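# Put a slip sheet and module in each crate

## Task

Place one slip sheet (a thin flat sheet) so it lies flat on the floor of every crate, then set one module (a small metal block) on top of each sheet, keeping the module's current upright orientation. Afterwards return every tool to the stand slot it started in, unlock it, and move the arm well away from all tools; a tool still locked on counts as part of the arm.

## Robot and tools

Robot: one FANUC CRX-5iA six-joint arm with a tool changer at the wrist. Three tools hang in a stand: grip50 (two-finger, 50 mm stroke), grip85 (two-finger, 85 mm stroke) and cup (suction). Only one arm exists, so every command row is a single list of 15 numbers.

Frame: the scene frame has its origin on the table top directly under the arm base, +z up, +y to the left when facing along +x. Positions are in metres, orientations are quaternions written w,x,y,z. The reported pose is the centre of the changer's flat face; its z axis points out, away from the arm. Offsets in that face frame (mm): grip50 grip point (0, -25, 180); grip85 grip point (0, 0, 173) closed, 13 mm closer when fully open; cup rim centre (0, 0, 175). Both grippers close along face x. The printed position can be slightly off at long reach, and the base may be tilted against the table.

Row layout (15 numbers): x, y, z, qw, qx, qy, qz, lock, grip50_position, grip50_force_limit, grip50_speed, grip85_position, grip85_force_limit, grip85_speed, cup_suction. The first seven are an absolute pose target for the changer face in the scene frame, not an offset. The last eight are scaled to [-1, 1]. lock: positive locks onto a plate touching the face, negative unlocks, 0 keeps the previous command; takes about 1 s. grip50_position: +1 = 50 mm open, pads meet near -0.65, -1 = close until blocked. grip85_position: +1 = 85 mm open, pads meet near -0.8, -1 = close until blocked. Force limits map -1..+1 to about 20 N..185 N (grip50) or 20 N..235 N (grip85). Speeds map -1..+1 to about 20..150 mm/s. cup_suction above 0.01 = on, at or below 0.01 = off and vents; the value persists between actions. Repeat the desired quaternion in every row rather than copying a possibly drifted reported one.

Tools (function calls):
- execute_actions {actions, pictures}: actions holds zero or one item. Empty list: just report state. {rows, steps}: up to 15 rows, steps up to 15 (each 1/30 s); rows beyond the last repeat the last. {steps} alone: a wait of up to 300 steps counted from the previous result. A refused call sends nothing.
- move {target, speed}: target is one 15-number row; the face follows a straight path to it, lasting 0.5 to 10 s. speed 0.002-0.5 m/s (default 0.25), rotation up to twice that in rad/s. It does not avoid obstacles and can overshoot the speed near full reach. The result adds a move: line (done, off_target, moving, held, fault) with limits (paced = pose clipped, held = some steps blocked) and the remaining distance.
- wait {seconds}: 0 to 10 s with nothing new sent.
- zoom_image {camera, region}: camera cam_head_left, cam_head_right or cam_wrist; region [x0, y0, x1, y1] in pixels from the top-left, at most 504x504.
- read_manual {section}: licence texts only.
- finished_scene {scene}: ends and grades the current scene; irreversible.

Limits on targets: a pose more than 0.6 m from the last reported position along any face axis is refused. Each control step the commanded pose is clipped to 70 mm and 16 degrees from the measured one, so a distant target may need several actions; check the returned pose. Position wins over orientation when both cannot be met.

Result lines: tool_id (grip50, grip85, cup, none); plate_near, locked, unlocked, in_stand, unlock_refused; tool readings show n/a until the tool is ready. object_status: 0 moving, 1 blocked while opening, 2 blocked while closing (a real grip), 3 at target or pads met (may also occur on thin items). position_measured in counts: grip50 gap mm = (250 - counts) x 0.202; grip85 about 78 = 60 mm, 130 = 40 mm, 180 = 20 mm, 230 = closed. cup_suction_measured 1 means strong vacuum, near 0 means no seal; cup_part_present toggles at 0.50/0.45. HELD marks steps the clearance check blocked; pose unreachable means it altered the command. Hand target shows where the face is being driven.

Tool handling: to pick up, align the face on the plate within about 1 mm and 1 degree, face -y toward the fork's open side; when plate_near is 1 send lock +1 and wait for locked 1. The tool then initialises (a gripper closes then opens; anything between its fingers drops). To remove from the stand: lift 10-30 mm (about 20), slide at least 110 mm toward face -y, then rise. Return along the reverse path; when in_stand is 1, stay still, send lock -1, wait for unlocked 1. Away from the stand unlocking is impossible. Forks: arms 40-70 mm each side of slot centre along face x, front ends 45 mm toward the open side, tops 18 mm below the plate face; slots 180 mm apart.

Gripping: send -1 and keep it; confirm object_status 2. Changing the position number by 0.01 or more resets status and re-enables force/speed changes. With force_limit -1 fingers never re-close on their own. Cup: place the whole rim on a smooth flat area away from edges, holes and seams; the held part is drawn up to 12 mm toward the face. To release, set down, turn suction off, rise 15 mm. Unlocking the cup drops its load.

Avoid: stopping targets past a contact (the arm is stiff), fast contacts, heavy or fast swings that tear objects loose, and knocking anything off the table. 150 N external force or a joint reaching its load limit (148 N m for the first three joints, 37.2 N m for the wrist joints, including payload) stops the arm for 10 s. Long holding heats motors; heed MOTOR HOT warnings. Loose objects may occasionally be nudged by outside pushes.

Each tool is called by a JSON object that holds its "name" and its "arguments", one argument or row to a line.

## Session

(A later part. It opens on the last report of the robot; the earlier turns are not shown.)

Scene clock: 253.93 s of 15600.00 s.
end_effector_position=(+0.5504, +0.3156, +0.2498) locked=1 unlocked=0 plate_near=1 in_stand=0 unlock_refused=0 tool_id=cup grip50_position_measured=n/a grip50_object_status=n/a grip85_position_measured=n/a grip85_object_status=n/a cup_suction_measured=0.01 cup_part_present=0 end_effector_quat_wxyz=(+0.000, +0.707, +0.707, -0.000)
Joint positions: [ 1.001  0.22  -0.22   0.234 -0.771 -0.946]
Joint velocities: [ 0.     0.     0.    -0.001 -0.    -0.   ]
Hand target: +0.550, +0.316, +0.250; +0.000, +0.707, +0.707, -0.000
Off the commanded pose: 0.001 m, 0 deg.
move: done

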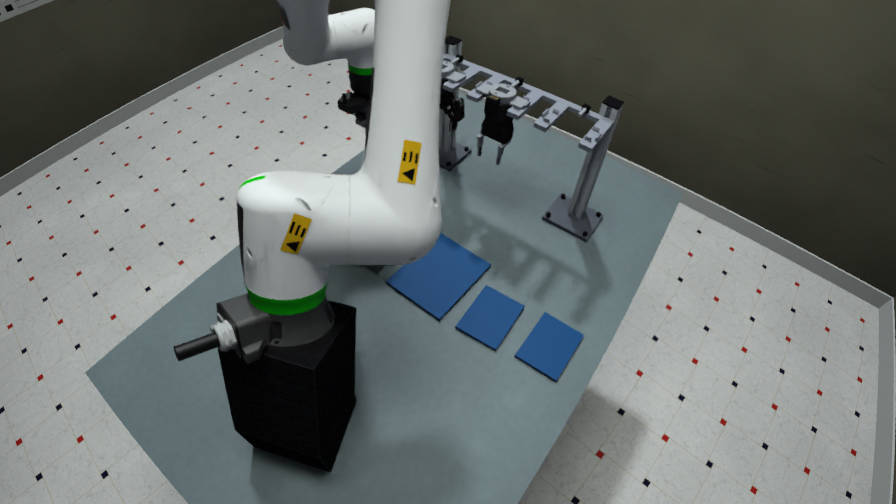

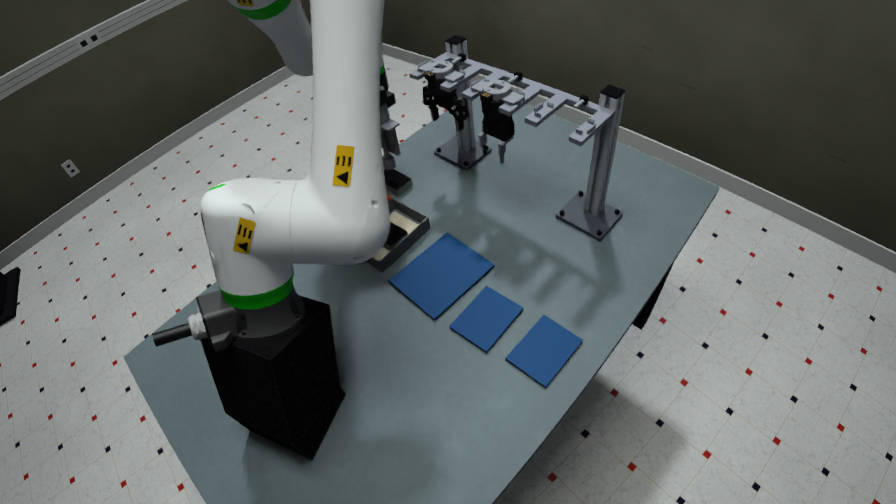

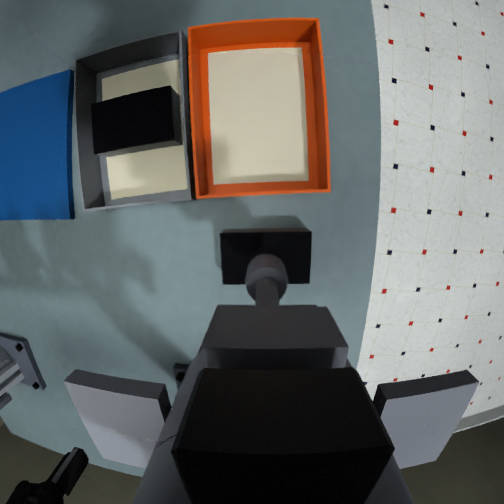

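{"name": "move", "arguments": {
  "target": [0.55,0.316,0.209,0,0.7071,0.7071,0,0,1,0,0,1,0,0,1],
  "speed": 0.05
}}

{"name": "move", "arguments": {
  "target": [0.55,0.316,0.202,0,0.7071,0.7071,0,0,1,0,0,1,0,0,1],
  "speed": 0.01
}}

{"name": "move", "arguments": {
  "target": [0.55,0.316,0.28,0,0.7071,0.7071,0,0,1,0,0,1,0,0,1],
  "speed": 0.08
}}

{"name": "move", "arguments": {
  "target": [0.385,0.3105,0.28,0,0.6884,0.7254,0,0,1,0,0,1,0,0,1],
  "speed": 0.12
}}

{"name": "move", "arguments": {
  "target": [0.385,0.3105,0.206,0,0.6884,0.7254,0,0,1,0,0,1,0,0,1],
  "speed": 0.04
}}

{"name": "execute_actions", "arguments": {
  "actions": [
    {"rows":[[0.385,0.3105,0.206,0,0.6884,0.7254,0,0,1,0,0,1,0,0,0]],"steps":10}
  ],
  "pictures": false
}}

{"name": "move", "arguments": {
  "target": [0.385,0.3105,0.30,0,0.6884,0.7254,0,0,1,0,0,1,0,0,0],
  "speed": 0.1
}}

{"name": "move", "arguments": {
  "target": [0.56,-0.1588,0.3815,0,0.7133,0.7009,0,0,1,0,0,1,0,0,0],
  "speed": 0.25
}}

{"name": "move", "arguments": {
  "target": [0.6853,-0.1608,0.3815,0,0.7133,0.7009,0,0,1,0,0,1,0,0,0],
  "speed": 0.08
}}

{"name": "move", "arguments": {
  "target": [0.6853,-0.1608,0.3615,0,0.7133,0.7009,0,0,1,0,0,1,0,0,0],
  "speed": 0.03
}}

{"name": "execute_actions", "arguments": {
  "actions": [
    {"rows":[[0.6853,-0.1608,0.3615,0,0.7133,0.7009,0,-1,1,0,0,1,0,0,0]],"steps":15}
  ],
  "pictures": false
}}

{"name": "execute_actions", "arguments": {
  "actions": [
    {"steps":30}
  ],
  "pictures": false
}}

Scene clock: 274.10 s of 15600.00 s.
end_effector_position=(+0.5499, +0.3159, +0.2090) locked=1 unlocked=0 plate_near=1 in_stand=0 unlock_refused=0 tool_id=cup grip50_position_measured=n/a grip50_object_status=n/a grip85_position_measured=n/a grip85_object_status=n/a cup_suction_measured=0.01 cup_part_present=0 end_effector_quat_wxyz=(-0.000, +0.707, +0.707, -0.000)
Joint positions: [ 0.988  0.293 -0.227  0.248 -0.691 -0.957]
Joint velocities: [-0.     0.001  0.001 -0.     0.001  0.001]
Hand target: +0.550, +0.316, +0.209; -0.000, +0.707, +0.707, -0.000
Off the commanded pose: 0.000 m, 0 deg.
move: done

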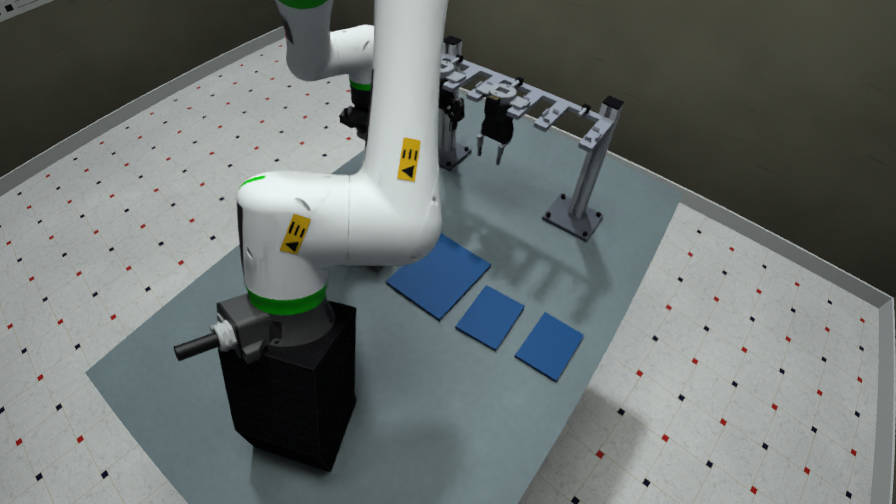

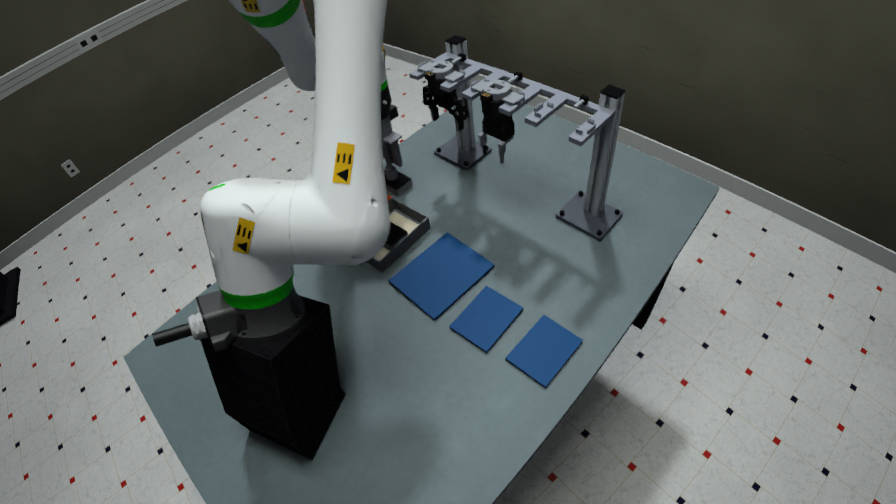

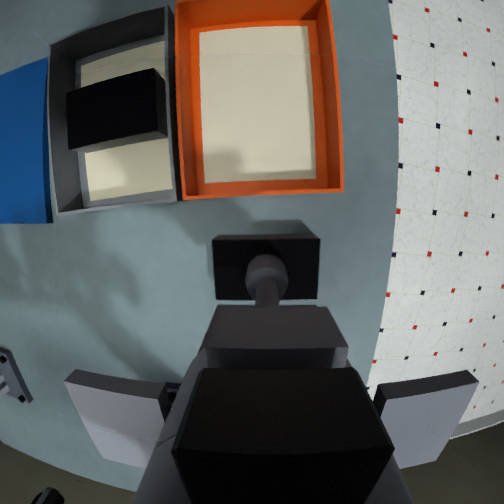

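Scene clock: 275.03 s of 15600.00 s.
end_effector_position=(+0.5500, +0.3160, +0.2020) locked=1 unlocked=0 plate_near=1 in_stand=0 unlock_refused=0 tool_id=cup grip50_position_measured=n/a grip50_object_status=n/a grip85_position_measured=n/a grip85_object_status=n/a cup_suction_measured=0.99 cup_part_present=1 end_effector_quat_wxyz=(-0.000, +0.707, +0.707, -0.000)
Joint positions: [ 0.986  0.307 -0.227  0.251 -0.678 -0.959]
Joint velocities: [-0.    -0.     0.001  0.     0.     0.001]
Hand target: +0.550, +0.316, +0.202; -0.000, +0.707, +0.707, -0.000
Off the commanded pose: 0.000 m, 0 deg.
move: done

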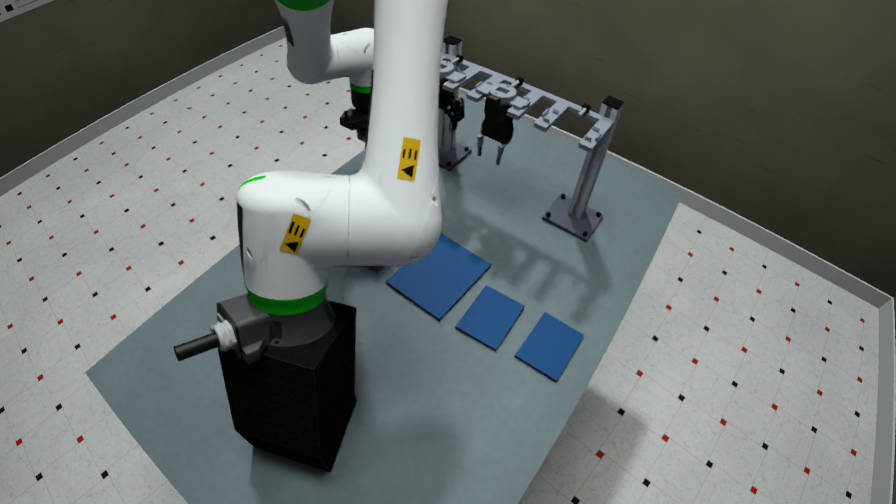

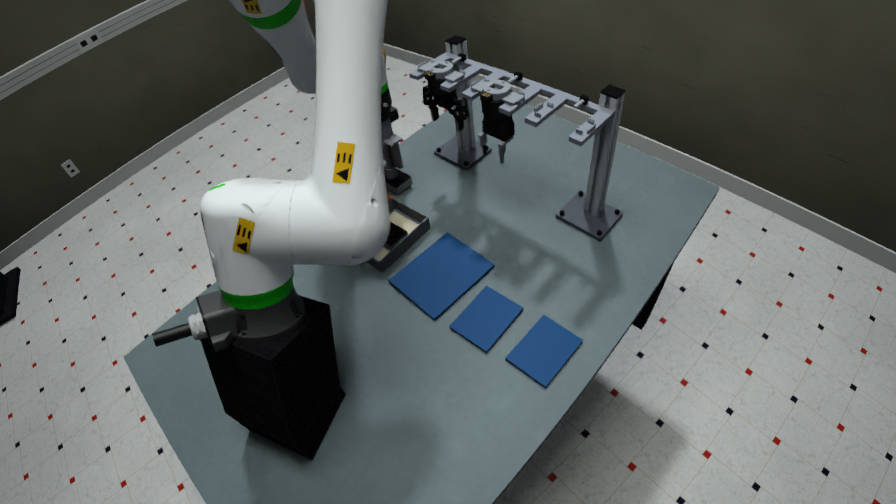

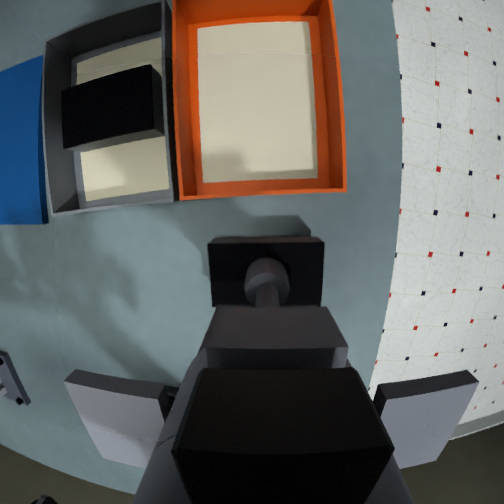

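Scene clock: 276.33 s of 15600.00 s.
end_effector_position=(+0.5501, +0.3161, +0.2799) locked=1 unlocked=0 plate_near=1 in_stand=0 unlock_refused=0 tool_id=cup grip50_position_measured=n/a grip50_object_status=n/a grip85_position_measured=n/a grip85_object_status=n/a cup_suction_measured=1.00 cup_part_present=1 end_effector_quat_wxyz=(+0.000, +0.707, +0.707, -0.000)
Joint positions: [ 1.013  0.169 -0.211  0.226 -0.832 -0.941]
Joint velocities: [-0.001 -0.002 -0.    -0.    -0.    -0.   ]
Hand target: +0.550, +0.316, +0.280; +0.000, +0.707, +0.707, +0.000
Off the commanded pose: 0.000 m, 0 deg.
move: done

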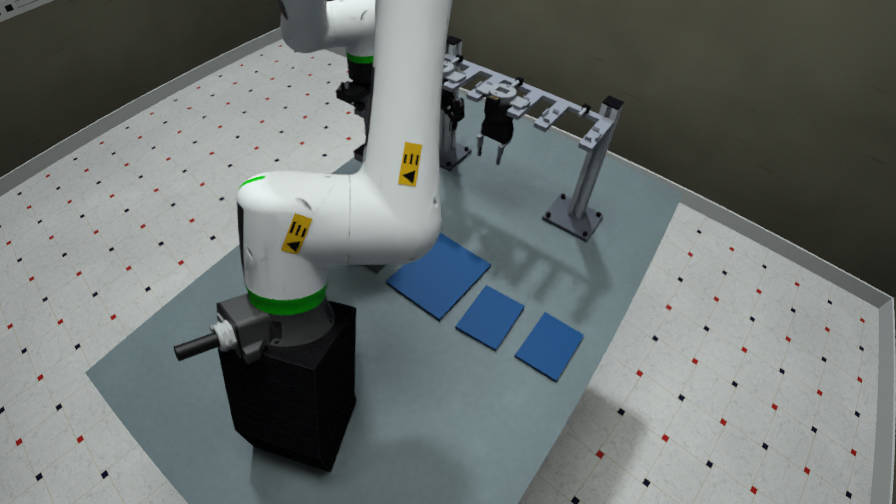

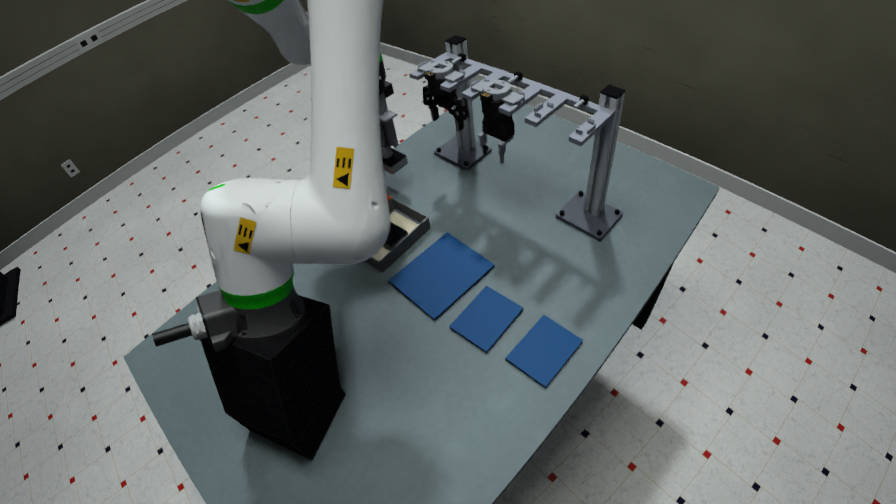

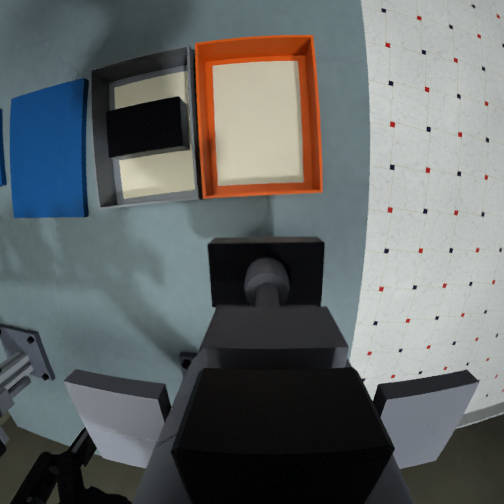

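Scene clock: 278.07 s of 15600.00 s.
end_effector_position=(+0.3853, +0.3108, +0.2801) locked=1 unlocked=0 plate_near=1 in_stand=0 unlock_refused=0 tool_id=cup grip50_position_measured=n/a grip50_object_status=n/a grip85_position_measured=n/a grip85_object_status=n/a cup_suction_measured=1.00 cup_part_present=1 end_effector_quat_wxyz=(+0.000, +0.688, +0.726, +0.001)
Joint positions: [ 1.297 -0.075 -0.671  0.414 -0.704 -1.331]
Joint velocities: [ 0.003 -0.    -0.001  0.001 -0.    -0.   ]
Hand target: +0.385, +0.311, +0.280; +0.000, +0.688, +0.726, +0.001
Off the commanded pose: 0.000 m, 0 deg.
move: done

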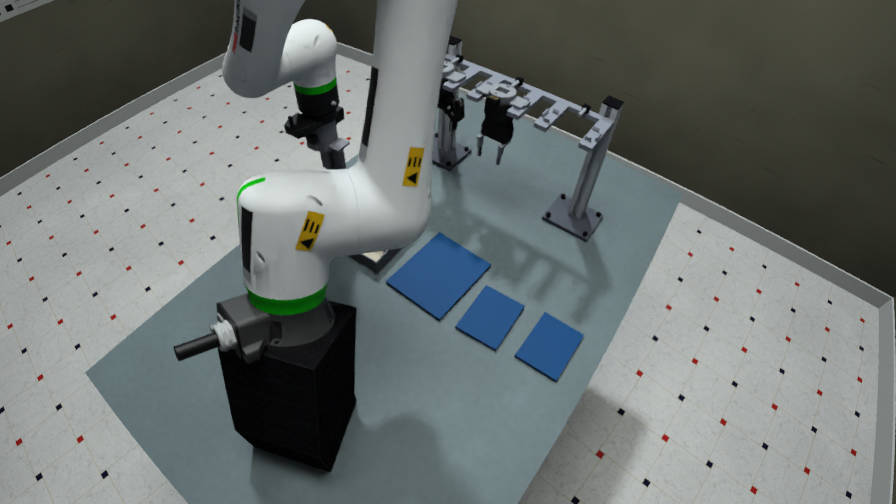

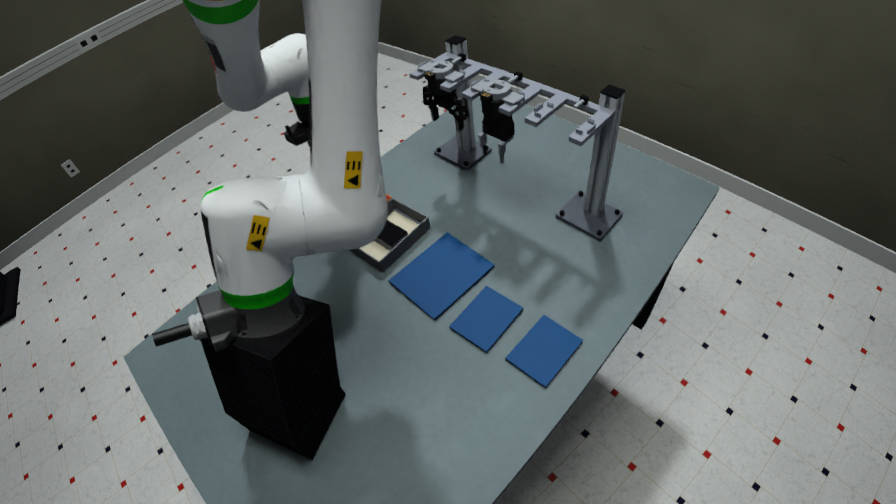

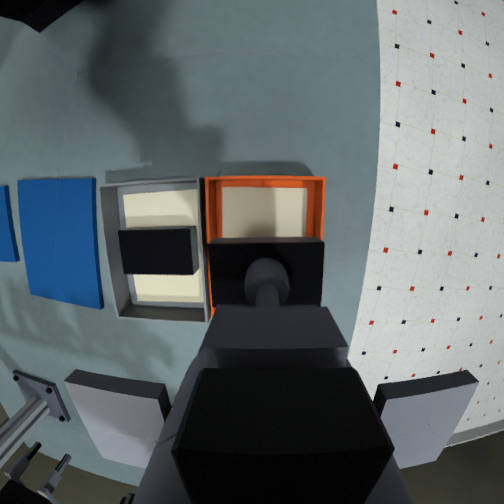

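Scene clock: 280.20 s of 15600.00 s.
end_effector_position=(+0.3848, +0.3104, +0.2061) locked=1 unlocked=0 plate_near=1 in_stand=0 unlock_refused=0 tool_id=cup grip50_position_measured=n/a grip50_object_status=n/a grip85_position_measured=n/a grip85_object_status=n/a cup_suction_measured=1.00 cup_part_present=1 end_effector_quat_wxyz=(-0.000, +0.688, +0.725, -0.000)
Joint positions: [ 1.228  0.098 -0.709  0.527 -0.493 -1.415]
Joint velocities: [ 0.     0.001 -0.001  0.001  0.001 -0.   ]
Hand target: +0.385, +0.310, +0.206; -0.000, +0.688, +0.725, -0.000
Off the commanded pose: 0.000 m, 0 deg.
move: done

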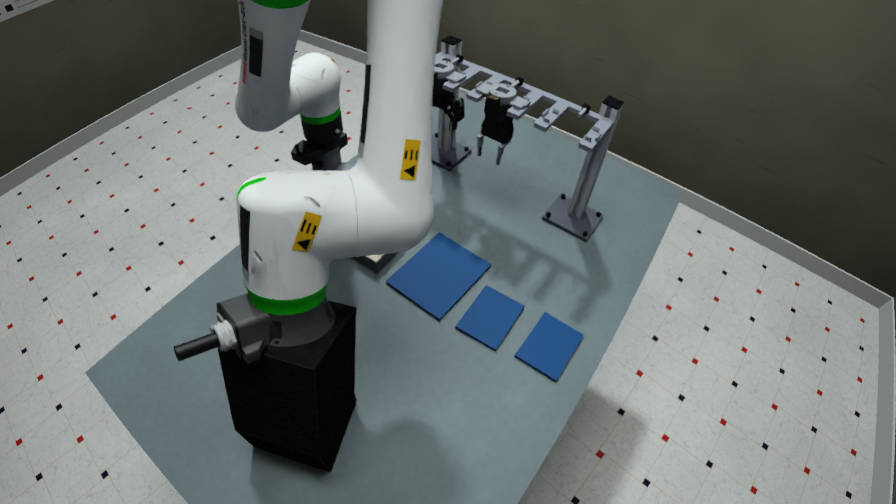

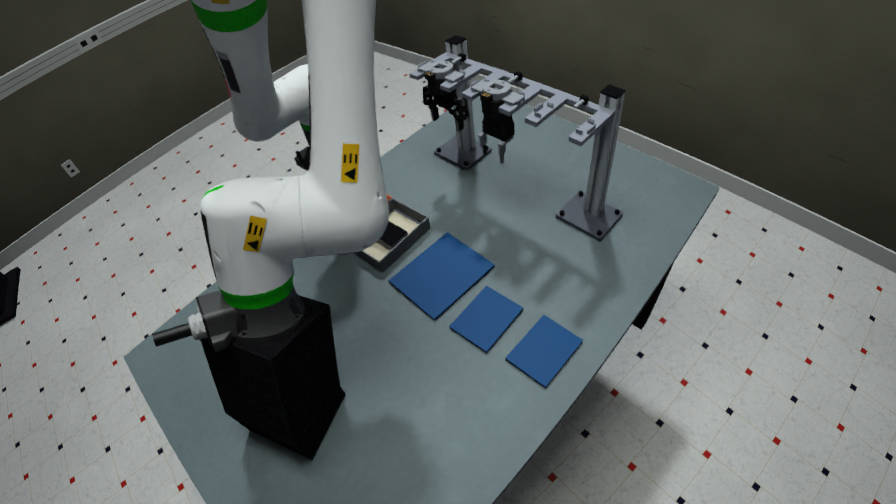

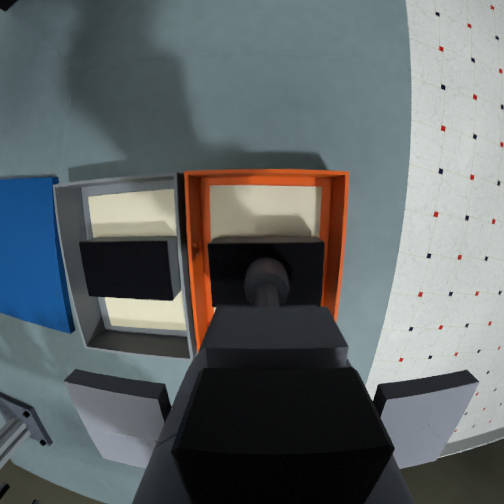

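Scene clock: 280.53 s of 15600.00 s.
end_effector_position=(+0.3850, +0.3104, +0.2060) locked=1 unlocked=0 plate_near=1 in_stand=0 unlock_refused=0 tool_id=cup grip50_position_measured=n/a grip50_object_status=n/a grip85_position_measured=n/a grip85_object_status=n/a cup_suction_measured=0.01 cup_part_present=0 end_effector_quat_wxyz=(+0.000, +0.688, +0.725, -0.000)
Joint positions: [ 1.228  0.099 -0.709  0.528 -0.492 -1.416]
Joint velocities: [ 0.     0.001 -0.    -0.     0.    -0.   ]
Hand target: +0.385, +0.310, +0.206; +0.000, +0.688, +0.725, +0.000
Off the commanded pose: 0.000 m, 0 deg.
Steps of this call (steps 1 to 10: all 10 steps of this action). Readings (end_effector_position | what the end effector reports):
1: (+0.3849, +0.3104, +0.2061) | locked=1 unlocked=0 plate_near=1 in_stand=0 unlock_refused=0 tool_id=cup grip50_position_measured=n/a grip50_object_status=n/a grip85_position_measured=n/a grip85_object_status=n/a cup_suction_measured=0.70 cup_part_present=1
2: (+0.3849, +0.3104, +0.2060) | locked=1 unlocked=0 plate_near=1 in_stand=0 unlock_refused=0 tool_id=cup grip50_position_measured=n/a grip50_object_status=n/a grip85_position_measured=n/a grip85_object_status=n/a cup_suction_measured=0.14 cup_part_present=0
4: (+0.3850, +0.3105, +0.2060) | locked=1 unlocked=0 plate_near=1 in_stand=0 unlock_refused=0 tool_id=cup grip50_position_measured=n/a grip50_object_status=n/a grip85_position_measured=n/a grip85_object_status=n/a cup_suction_measured=0.01 cup_part_present=0
8: (+0.3850, +0.3105, +0.2060) | locked=1 unlocked=0 plate_near=1 in_stand=0 unlock_refused=0 tool_id=cup grip50_position_measured=n/a grip50_object_status=n/a grip85_position_measured=n/a grip85_object_status=n/a cup_suction_measured=0.01 cup_part_present=0
10: the state above

Scene clock: 282.03 s of 15600.00 s.
end_effector_position=(+0.3852, +0.3106, +0.2998) locked=1 unlocked=0 plate_near=1 in_stand=0 unlock_refused=0 tool_id=cup grip50_position_measured=n/a grip50_object_status=n/a grip85_position_measured=n/a grip85_object_status=n/a cup_suction_measured=0.01 cup_part_present=0 end_effector_quat_wxyz=(+0.000, +0.688, +0.725, +0.000)
Joint positions: [ 1.314 -0.117 -0.657  0.394 -0.762 -1.318]
Joint velocities: [ 0.001 -0.     0.    -0.    -0.001  0.   ]
Hand target: +0.385, +0.311, +0.300; +0.000, +0.688, +0.725, +0.000
Off the commanded pose: 0.000 m, 0 deg.
move: done

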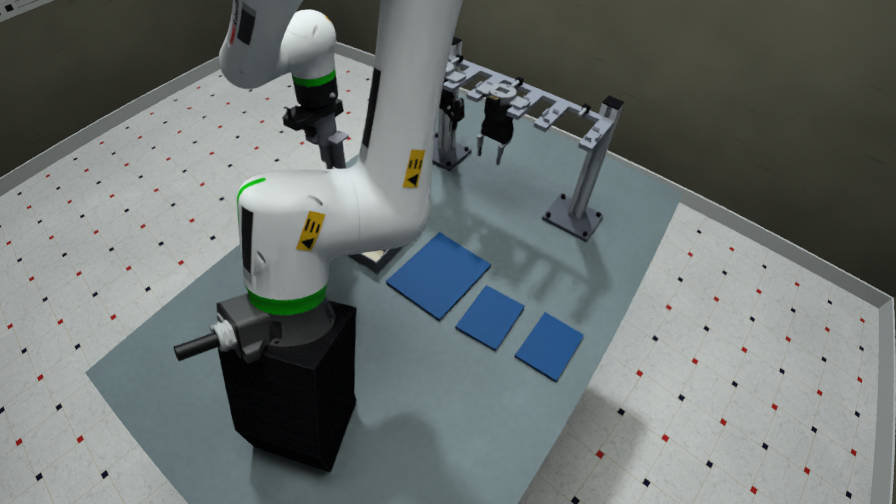

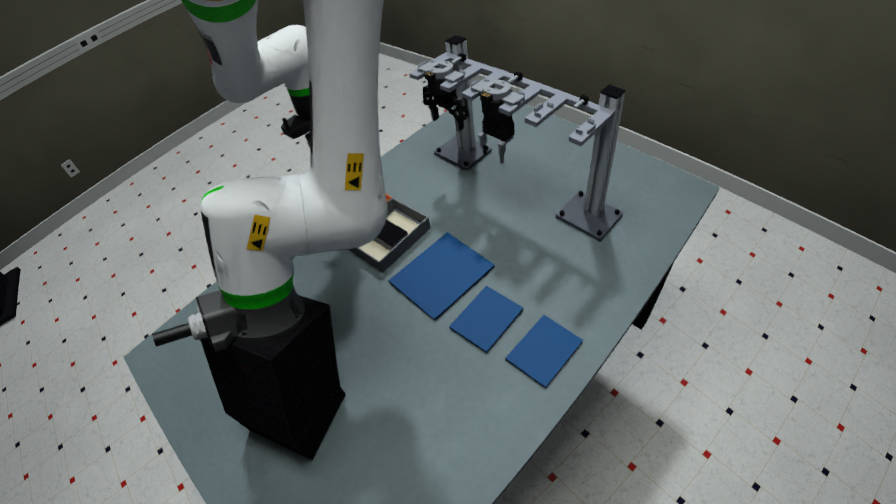

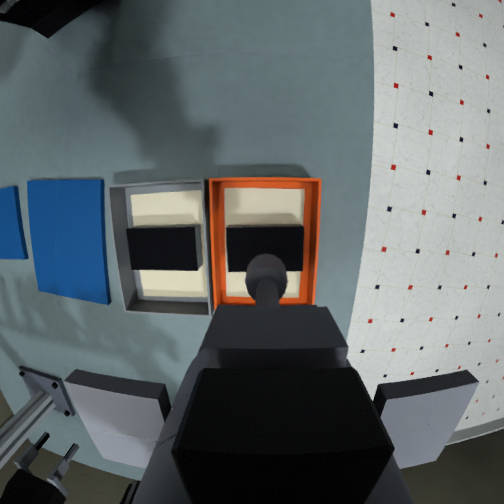

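Scene clock: 284.50 s of 15600.00 s.
end_effector_position=(+0.5578, -0.1583, +0.3819) locked=1 unlocked=0 plate_near=1 in_stand=0 unlock_refused=0 tool_id=cup grip50_position_measured=n/a grip50_object_status=n/a grip85_position_measured=n/a grip85_object_status=n/a cup_suction_measured=0.01 cup_part_present=0 end_effector_quat_wxyz=(-0.003, +0.714, +0.700, -0.001)
Joint positions: [-0.032  0.065 -0.116 -0.263 -1.072  0.297]
Joint velocities: [-0.002  0.001  0.001 -0.    -0.001  0.   ]
Hand target: +0.558, -0.158, +0.382; -0.003, +0.714, +0.700, -0.001
Off the commanded pose: 0.002 m, 0 deg.
move: done

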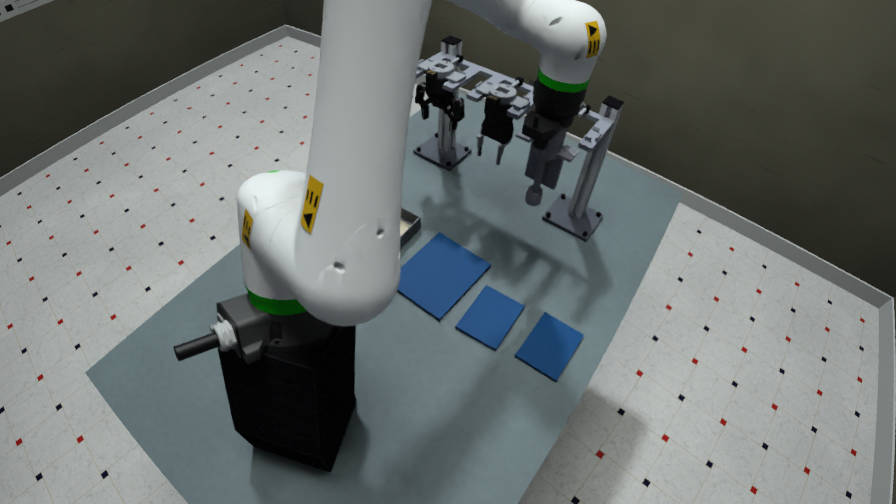

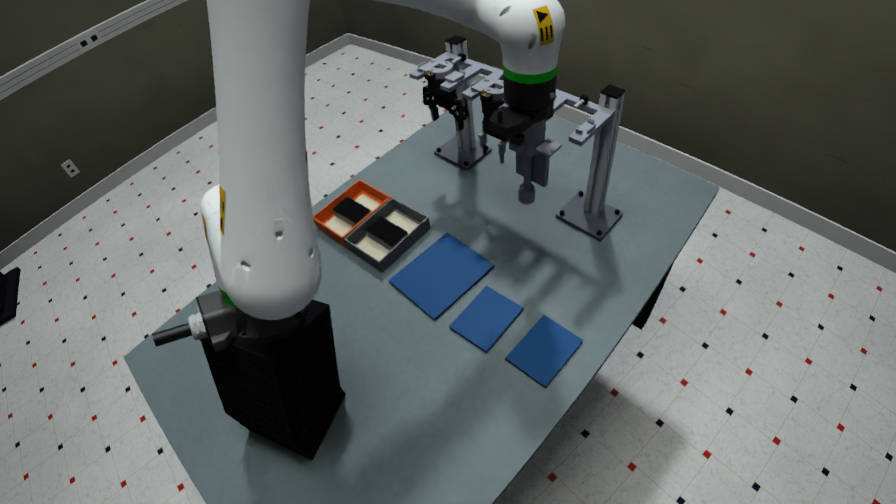

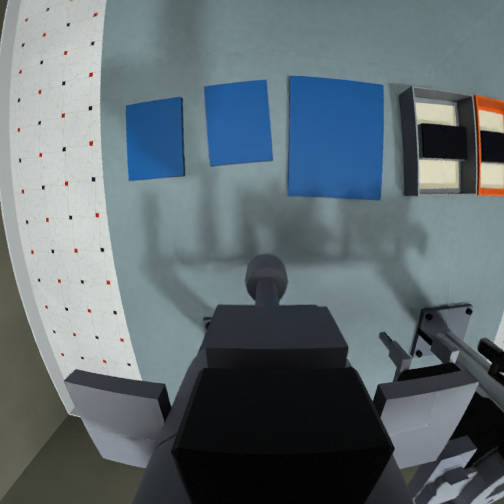

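Scene clock: 286.40 s of 15600.00 s.
end_effector_position=(+0.6854, -0.1612, +0.3814) locked=1 unlocked=0 plate_near=1 in_stand=0 unlock_refused=0 tool_id=cup grip50_position_measured=n/a grip50_object_status=n/a grip85_position_measured=n/a grip85_object_status=n/a cup_suction_measured=0.01 cup_part_present=0 end_effector_quat_wxyz=(+0.000, +0.713, +0.701, -0.000)
Joint positions: [ 0.008  0.314  0.276 -0.231 -1.195  0.217]
Joint velocities: [ 0.001  0.     0.001 -0.    -0.001 -0.   ]
Hand target: +0.685, -0.161, +0.381; +0.000, +0.713, +0.701, -0.000
Off the commanded pose: 0.000 m, 0 deg.
move: done

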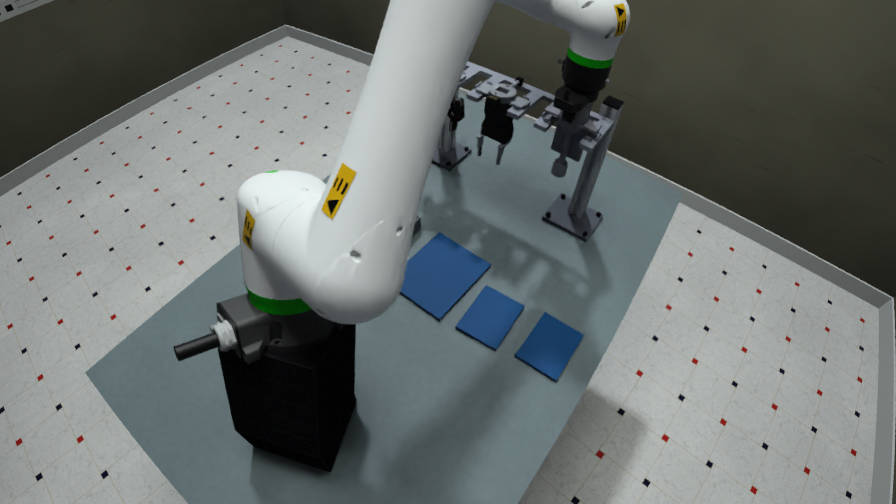

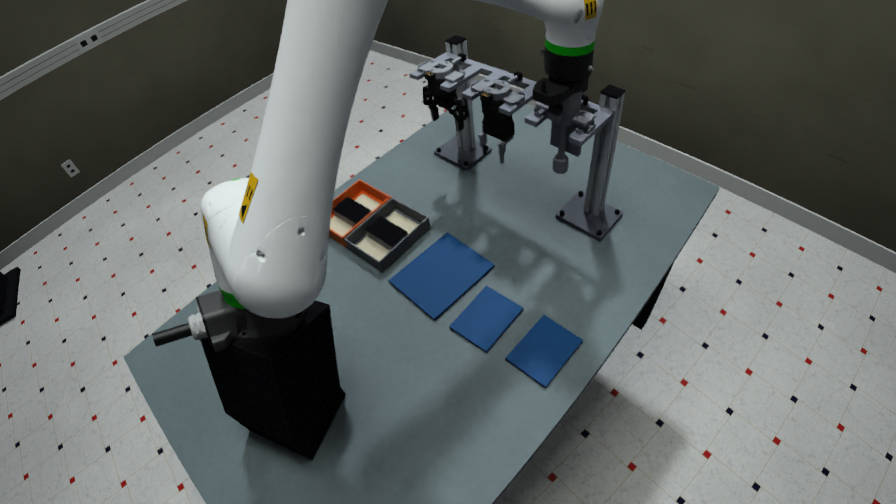

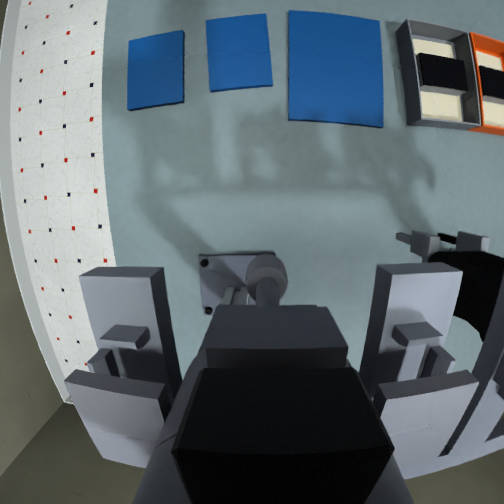

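Scene clock: 287.33 s of 15600.00 s.
end_effector_position=(+0.6853, -0.1608, +0.3615) locked=1 unlocked=0 plate_near=1 in_stand=1 unlock_refused=0 tool_id=cup grip50_position_measured=n/a grip50_object_status=n/a grip85_position_measured=n/a grip85_object_status=n/a cup_suction_measured=0.01 cup_part_present=0 end_effector_quat_wxyz=(+0.000, +0.713, +0.701, +0.000)
Joint positions: [ 0.016  0.333  0.258 -0.232 -1.158  0.218]
Joint velocities: [-0.001 -0.001 -0.     0.     0.     0.   ]
Hand target: +0.685, -0.161, +0.362; -0.000, +0.713, +0.701, +0.000
Off the commanded pose: 0.000 m, 0 deg.
move: done

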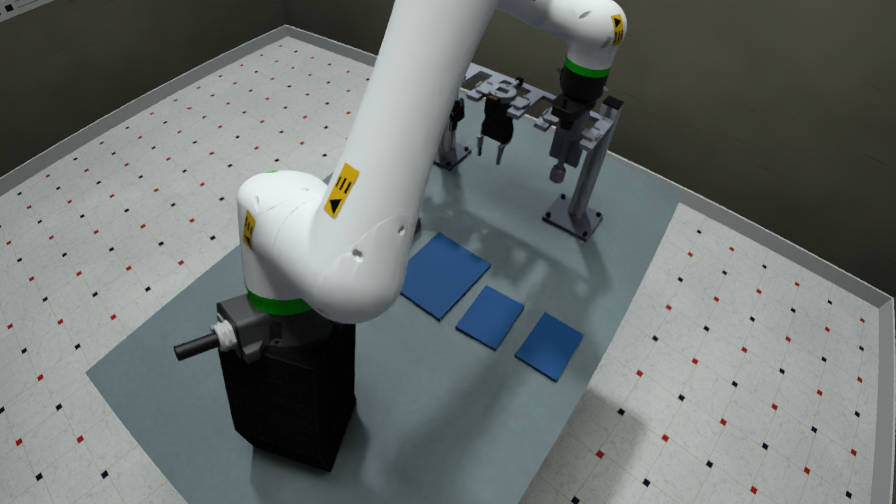

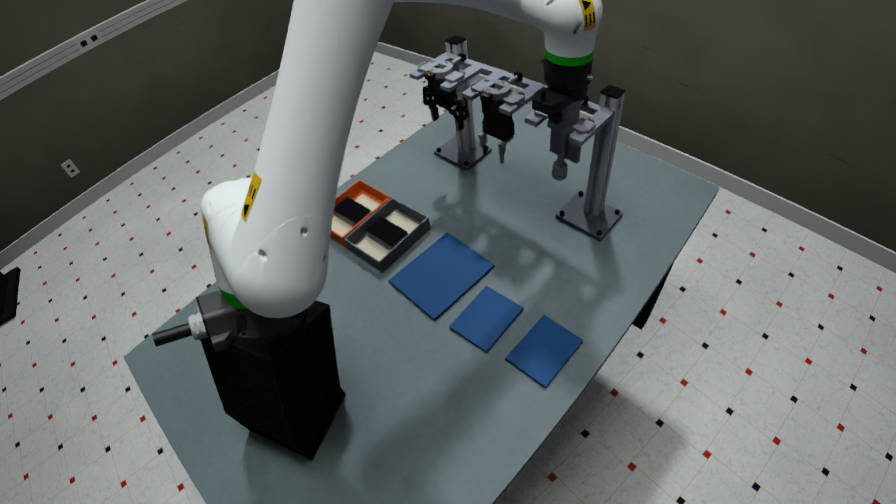

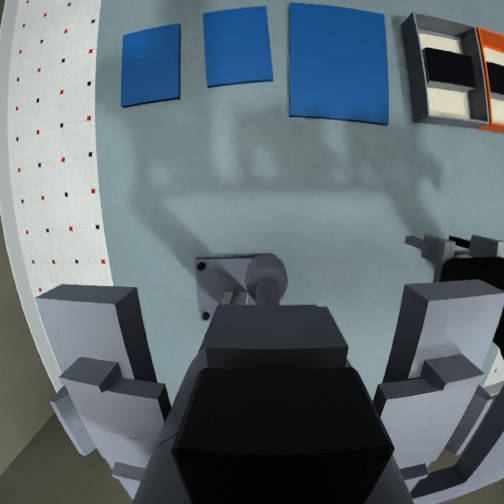

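Scene clock: 287.83 s of 15600.00 s.
end_effector_position=(+0.6852, -0.1608, +0.3614) locked=0 unlocked=0 plate_near=1 in_stand=1 unlock_refused=0 tool_id=none grip50_position_measured=n/a grip50_object_status=n/a grip85_position_measured=n/a grip85_object_status=n/a cup_suction_measured=n/a cup_part_present=n/a end_effector_quat_wxyz=(-0.000, +0.713, +0.701, -0.000)
Joint positions: [ 0.016  0.333  0.258 -0.232 -1.158  0.218]
Joint velocities: [-0.    -0.001  0.    -0.     0.     0.   ]
Hand target: +0.685, -0.161, +0.362; +0.000, +0.713, +0.701, +0.000
Off the commanded pose: 0.000 m, 0 deg.
Steps of this call (steps 1 to 15: all 15 steps of this action). Readings (end_effector_position | what the end effector reports):
1: (+0.6853, -0.1608, +0.3614) | locked=1 unlocked=0 plate_near=1 in_stand=1 unlock_refused=0 tool_id=cup grip50_position_measured=n/a grip50_object_status=n/a grip85_position_measured=n/a grip85_object_status=n/a cup_suction_measured=0.01 cup_part_present=0
2: (+0.6852, -0.1608, +0.3614) | locked=1 unlocked=0 plate_near=1 in_stand=1 unlock_refused=0 tool_id=cup grip50_position_measured=n/a grip50_object_status=n/a grip85_position_measured=n/a grip85_object_status=n/a cup_suction_measured=0.01 cup_part_present=0
4: (+0.6852, -0.1608, +0.3614) | locked=1 unlocked=0 plate_near=1 in_stand=1 unlock_refused=0 tool_id=cup grip50_position_measured=n/a grip50_object_status=n/a grip85_position_measured=n/a grip85_object_status=n/a cup_suction_measured=0.01 cup_part_present=0
8: (+0.6852, -0.1608, +0.3614) | locked=0 unlocked=0 plate_near=1 in_stand=1 unlock_refused=0 tool_id=none grip50_position_measured=n/a grip50_object_status=n/a grip85_position_measured=n/a grip85_object_status=n/a cup_suction_measured=n/a cup_part_present=n/a
15: the state above

Scene clock: 288.83 s of 15600.00 s.
end_effector_position=(+0.6853, -0.1608, +0.3615) locked=0 unlocked=1 plate_near=1 in_stand=1 unlock_refused=0 tool_id=none grip50_position_measured=n/a grip50_object_status=n/a grip85_position_measured=n/a grip85_object_status=n/a cup_suction_measured=n/a cup_part_present=n/a end_effector_quat_wxyz=(+0.000, +0.713, +0.701, +0.000)
Joint positions: [ 0.016  0.333  0.258 -0.232 -1.158  0.218]
Joint velocities: [-0.001  0.001 -0.    -0.     0.     0.001]
Hand target: +0.685, -0.161, +0.362; +0.000, +0.713, +0.701, +0.000
Off the commanded pose: 0.000 m, 0 deg.
Steps of this call (steps 1 to 30: nothing new was sent). Readings (end_effector_position | what the end effector reports):
1: (+0.6852, -0.1608, +0.3614) | locked=0 unlocked=0 plate_near=1 in_stand=1 unlock_refused=0 tool_id=none grip50_position_measured=n/a grip50_object_status=n/a grip85_position_measured=n/a grip85_object_status=n/a cup_suction_measured=n/a cup_part_present=n/a
2: (+0.6852, -0.1608, +0.3614) | locked=0 unlocked=0 plate_near=1 in_stand=1 unlock_refused=0 tool_id=none grip50_position_measured=n/a grip50_object_status=n/a grip85_position_measured=n/a grip85_object_status=n/a cup_suction_measured=n/a cup_part_present=n/a
4: (+0.6852, -0.1608, +0.3614) | locked=0 unlocked=0 plate_near=1 in_stand=1 unlock_refused=0 tool_id=none grip50_position_measured=n/a grip50_object_status=n/a grip85_position_measured=n/a grip85_object_status=n/a cup_suction_measured=n/a cup_part_present=n/a
8: (+0.6853, -0.1608, +0.3614) | locked=0 unlocked=0 plate_near=1 in_stand=1 unlock_refused=0 tool_id=none grip50_position_measured=n/a grip50_object_status=n/a grip85_position_measured=n/a grip85_object_status=n/a cup_suction_measured=n/a cup_part_present=n/a
30: the state above


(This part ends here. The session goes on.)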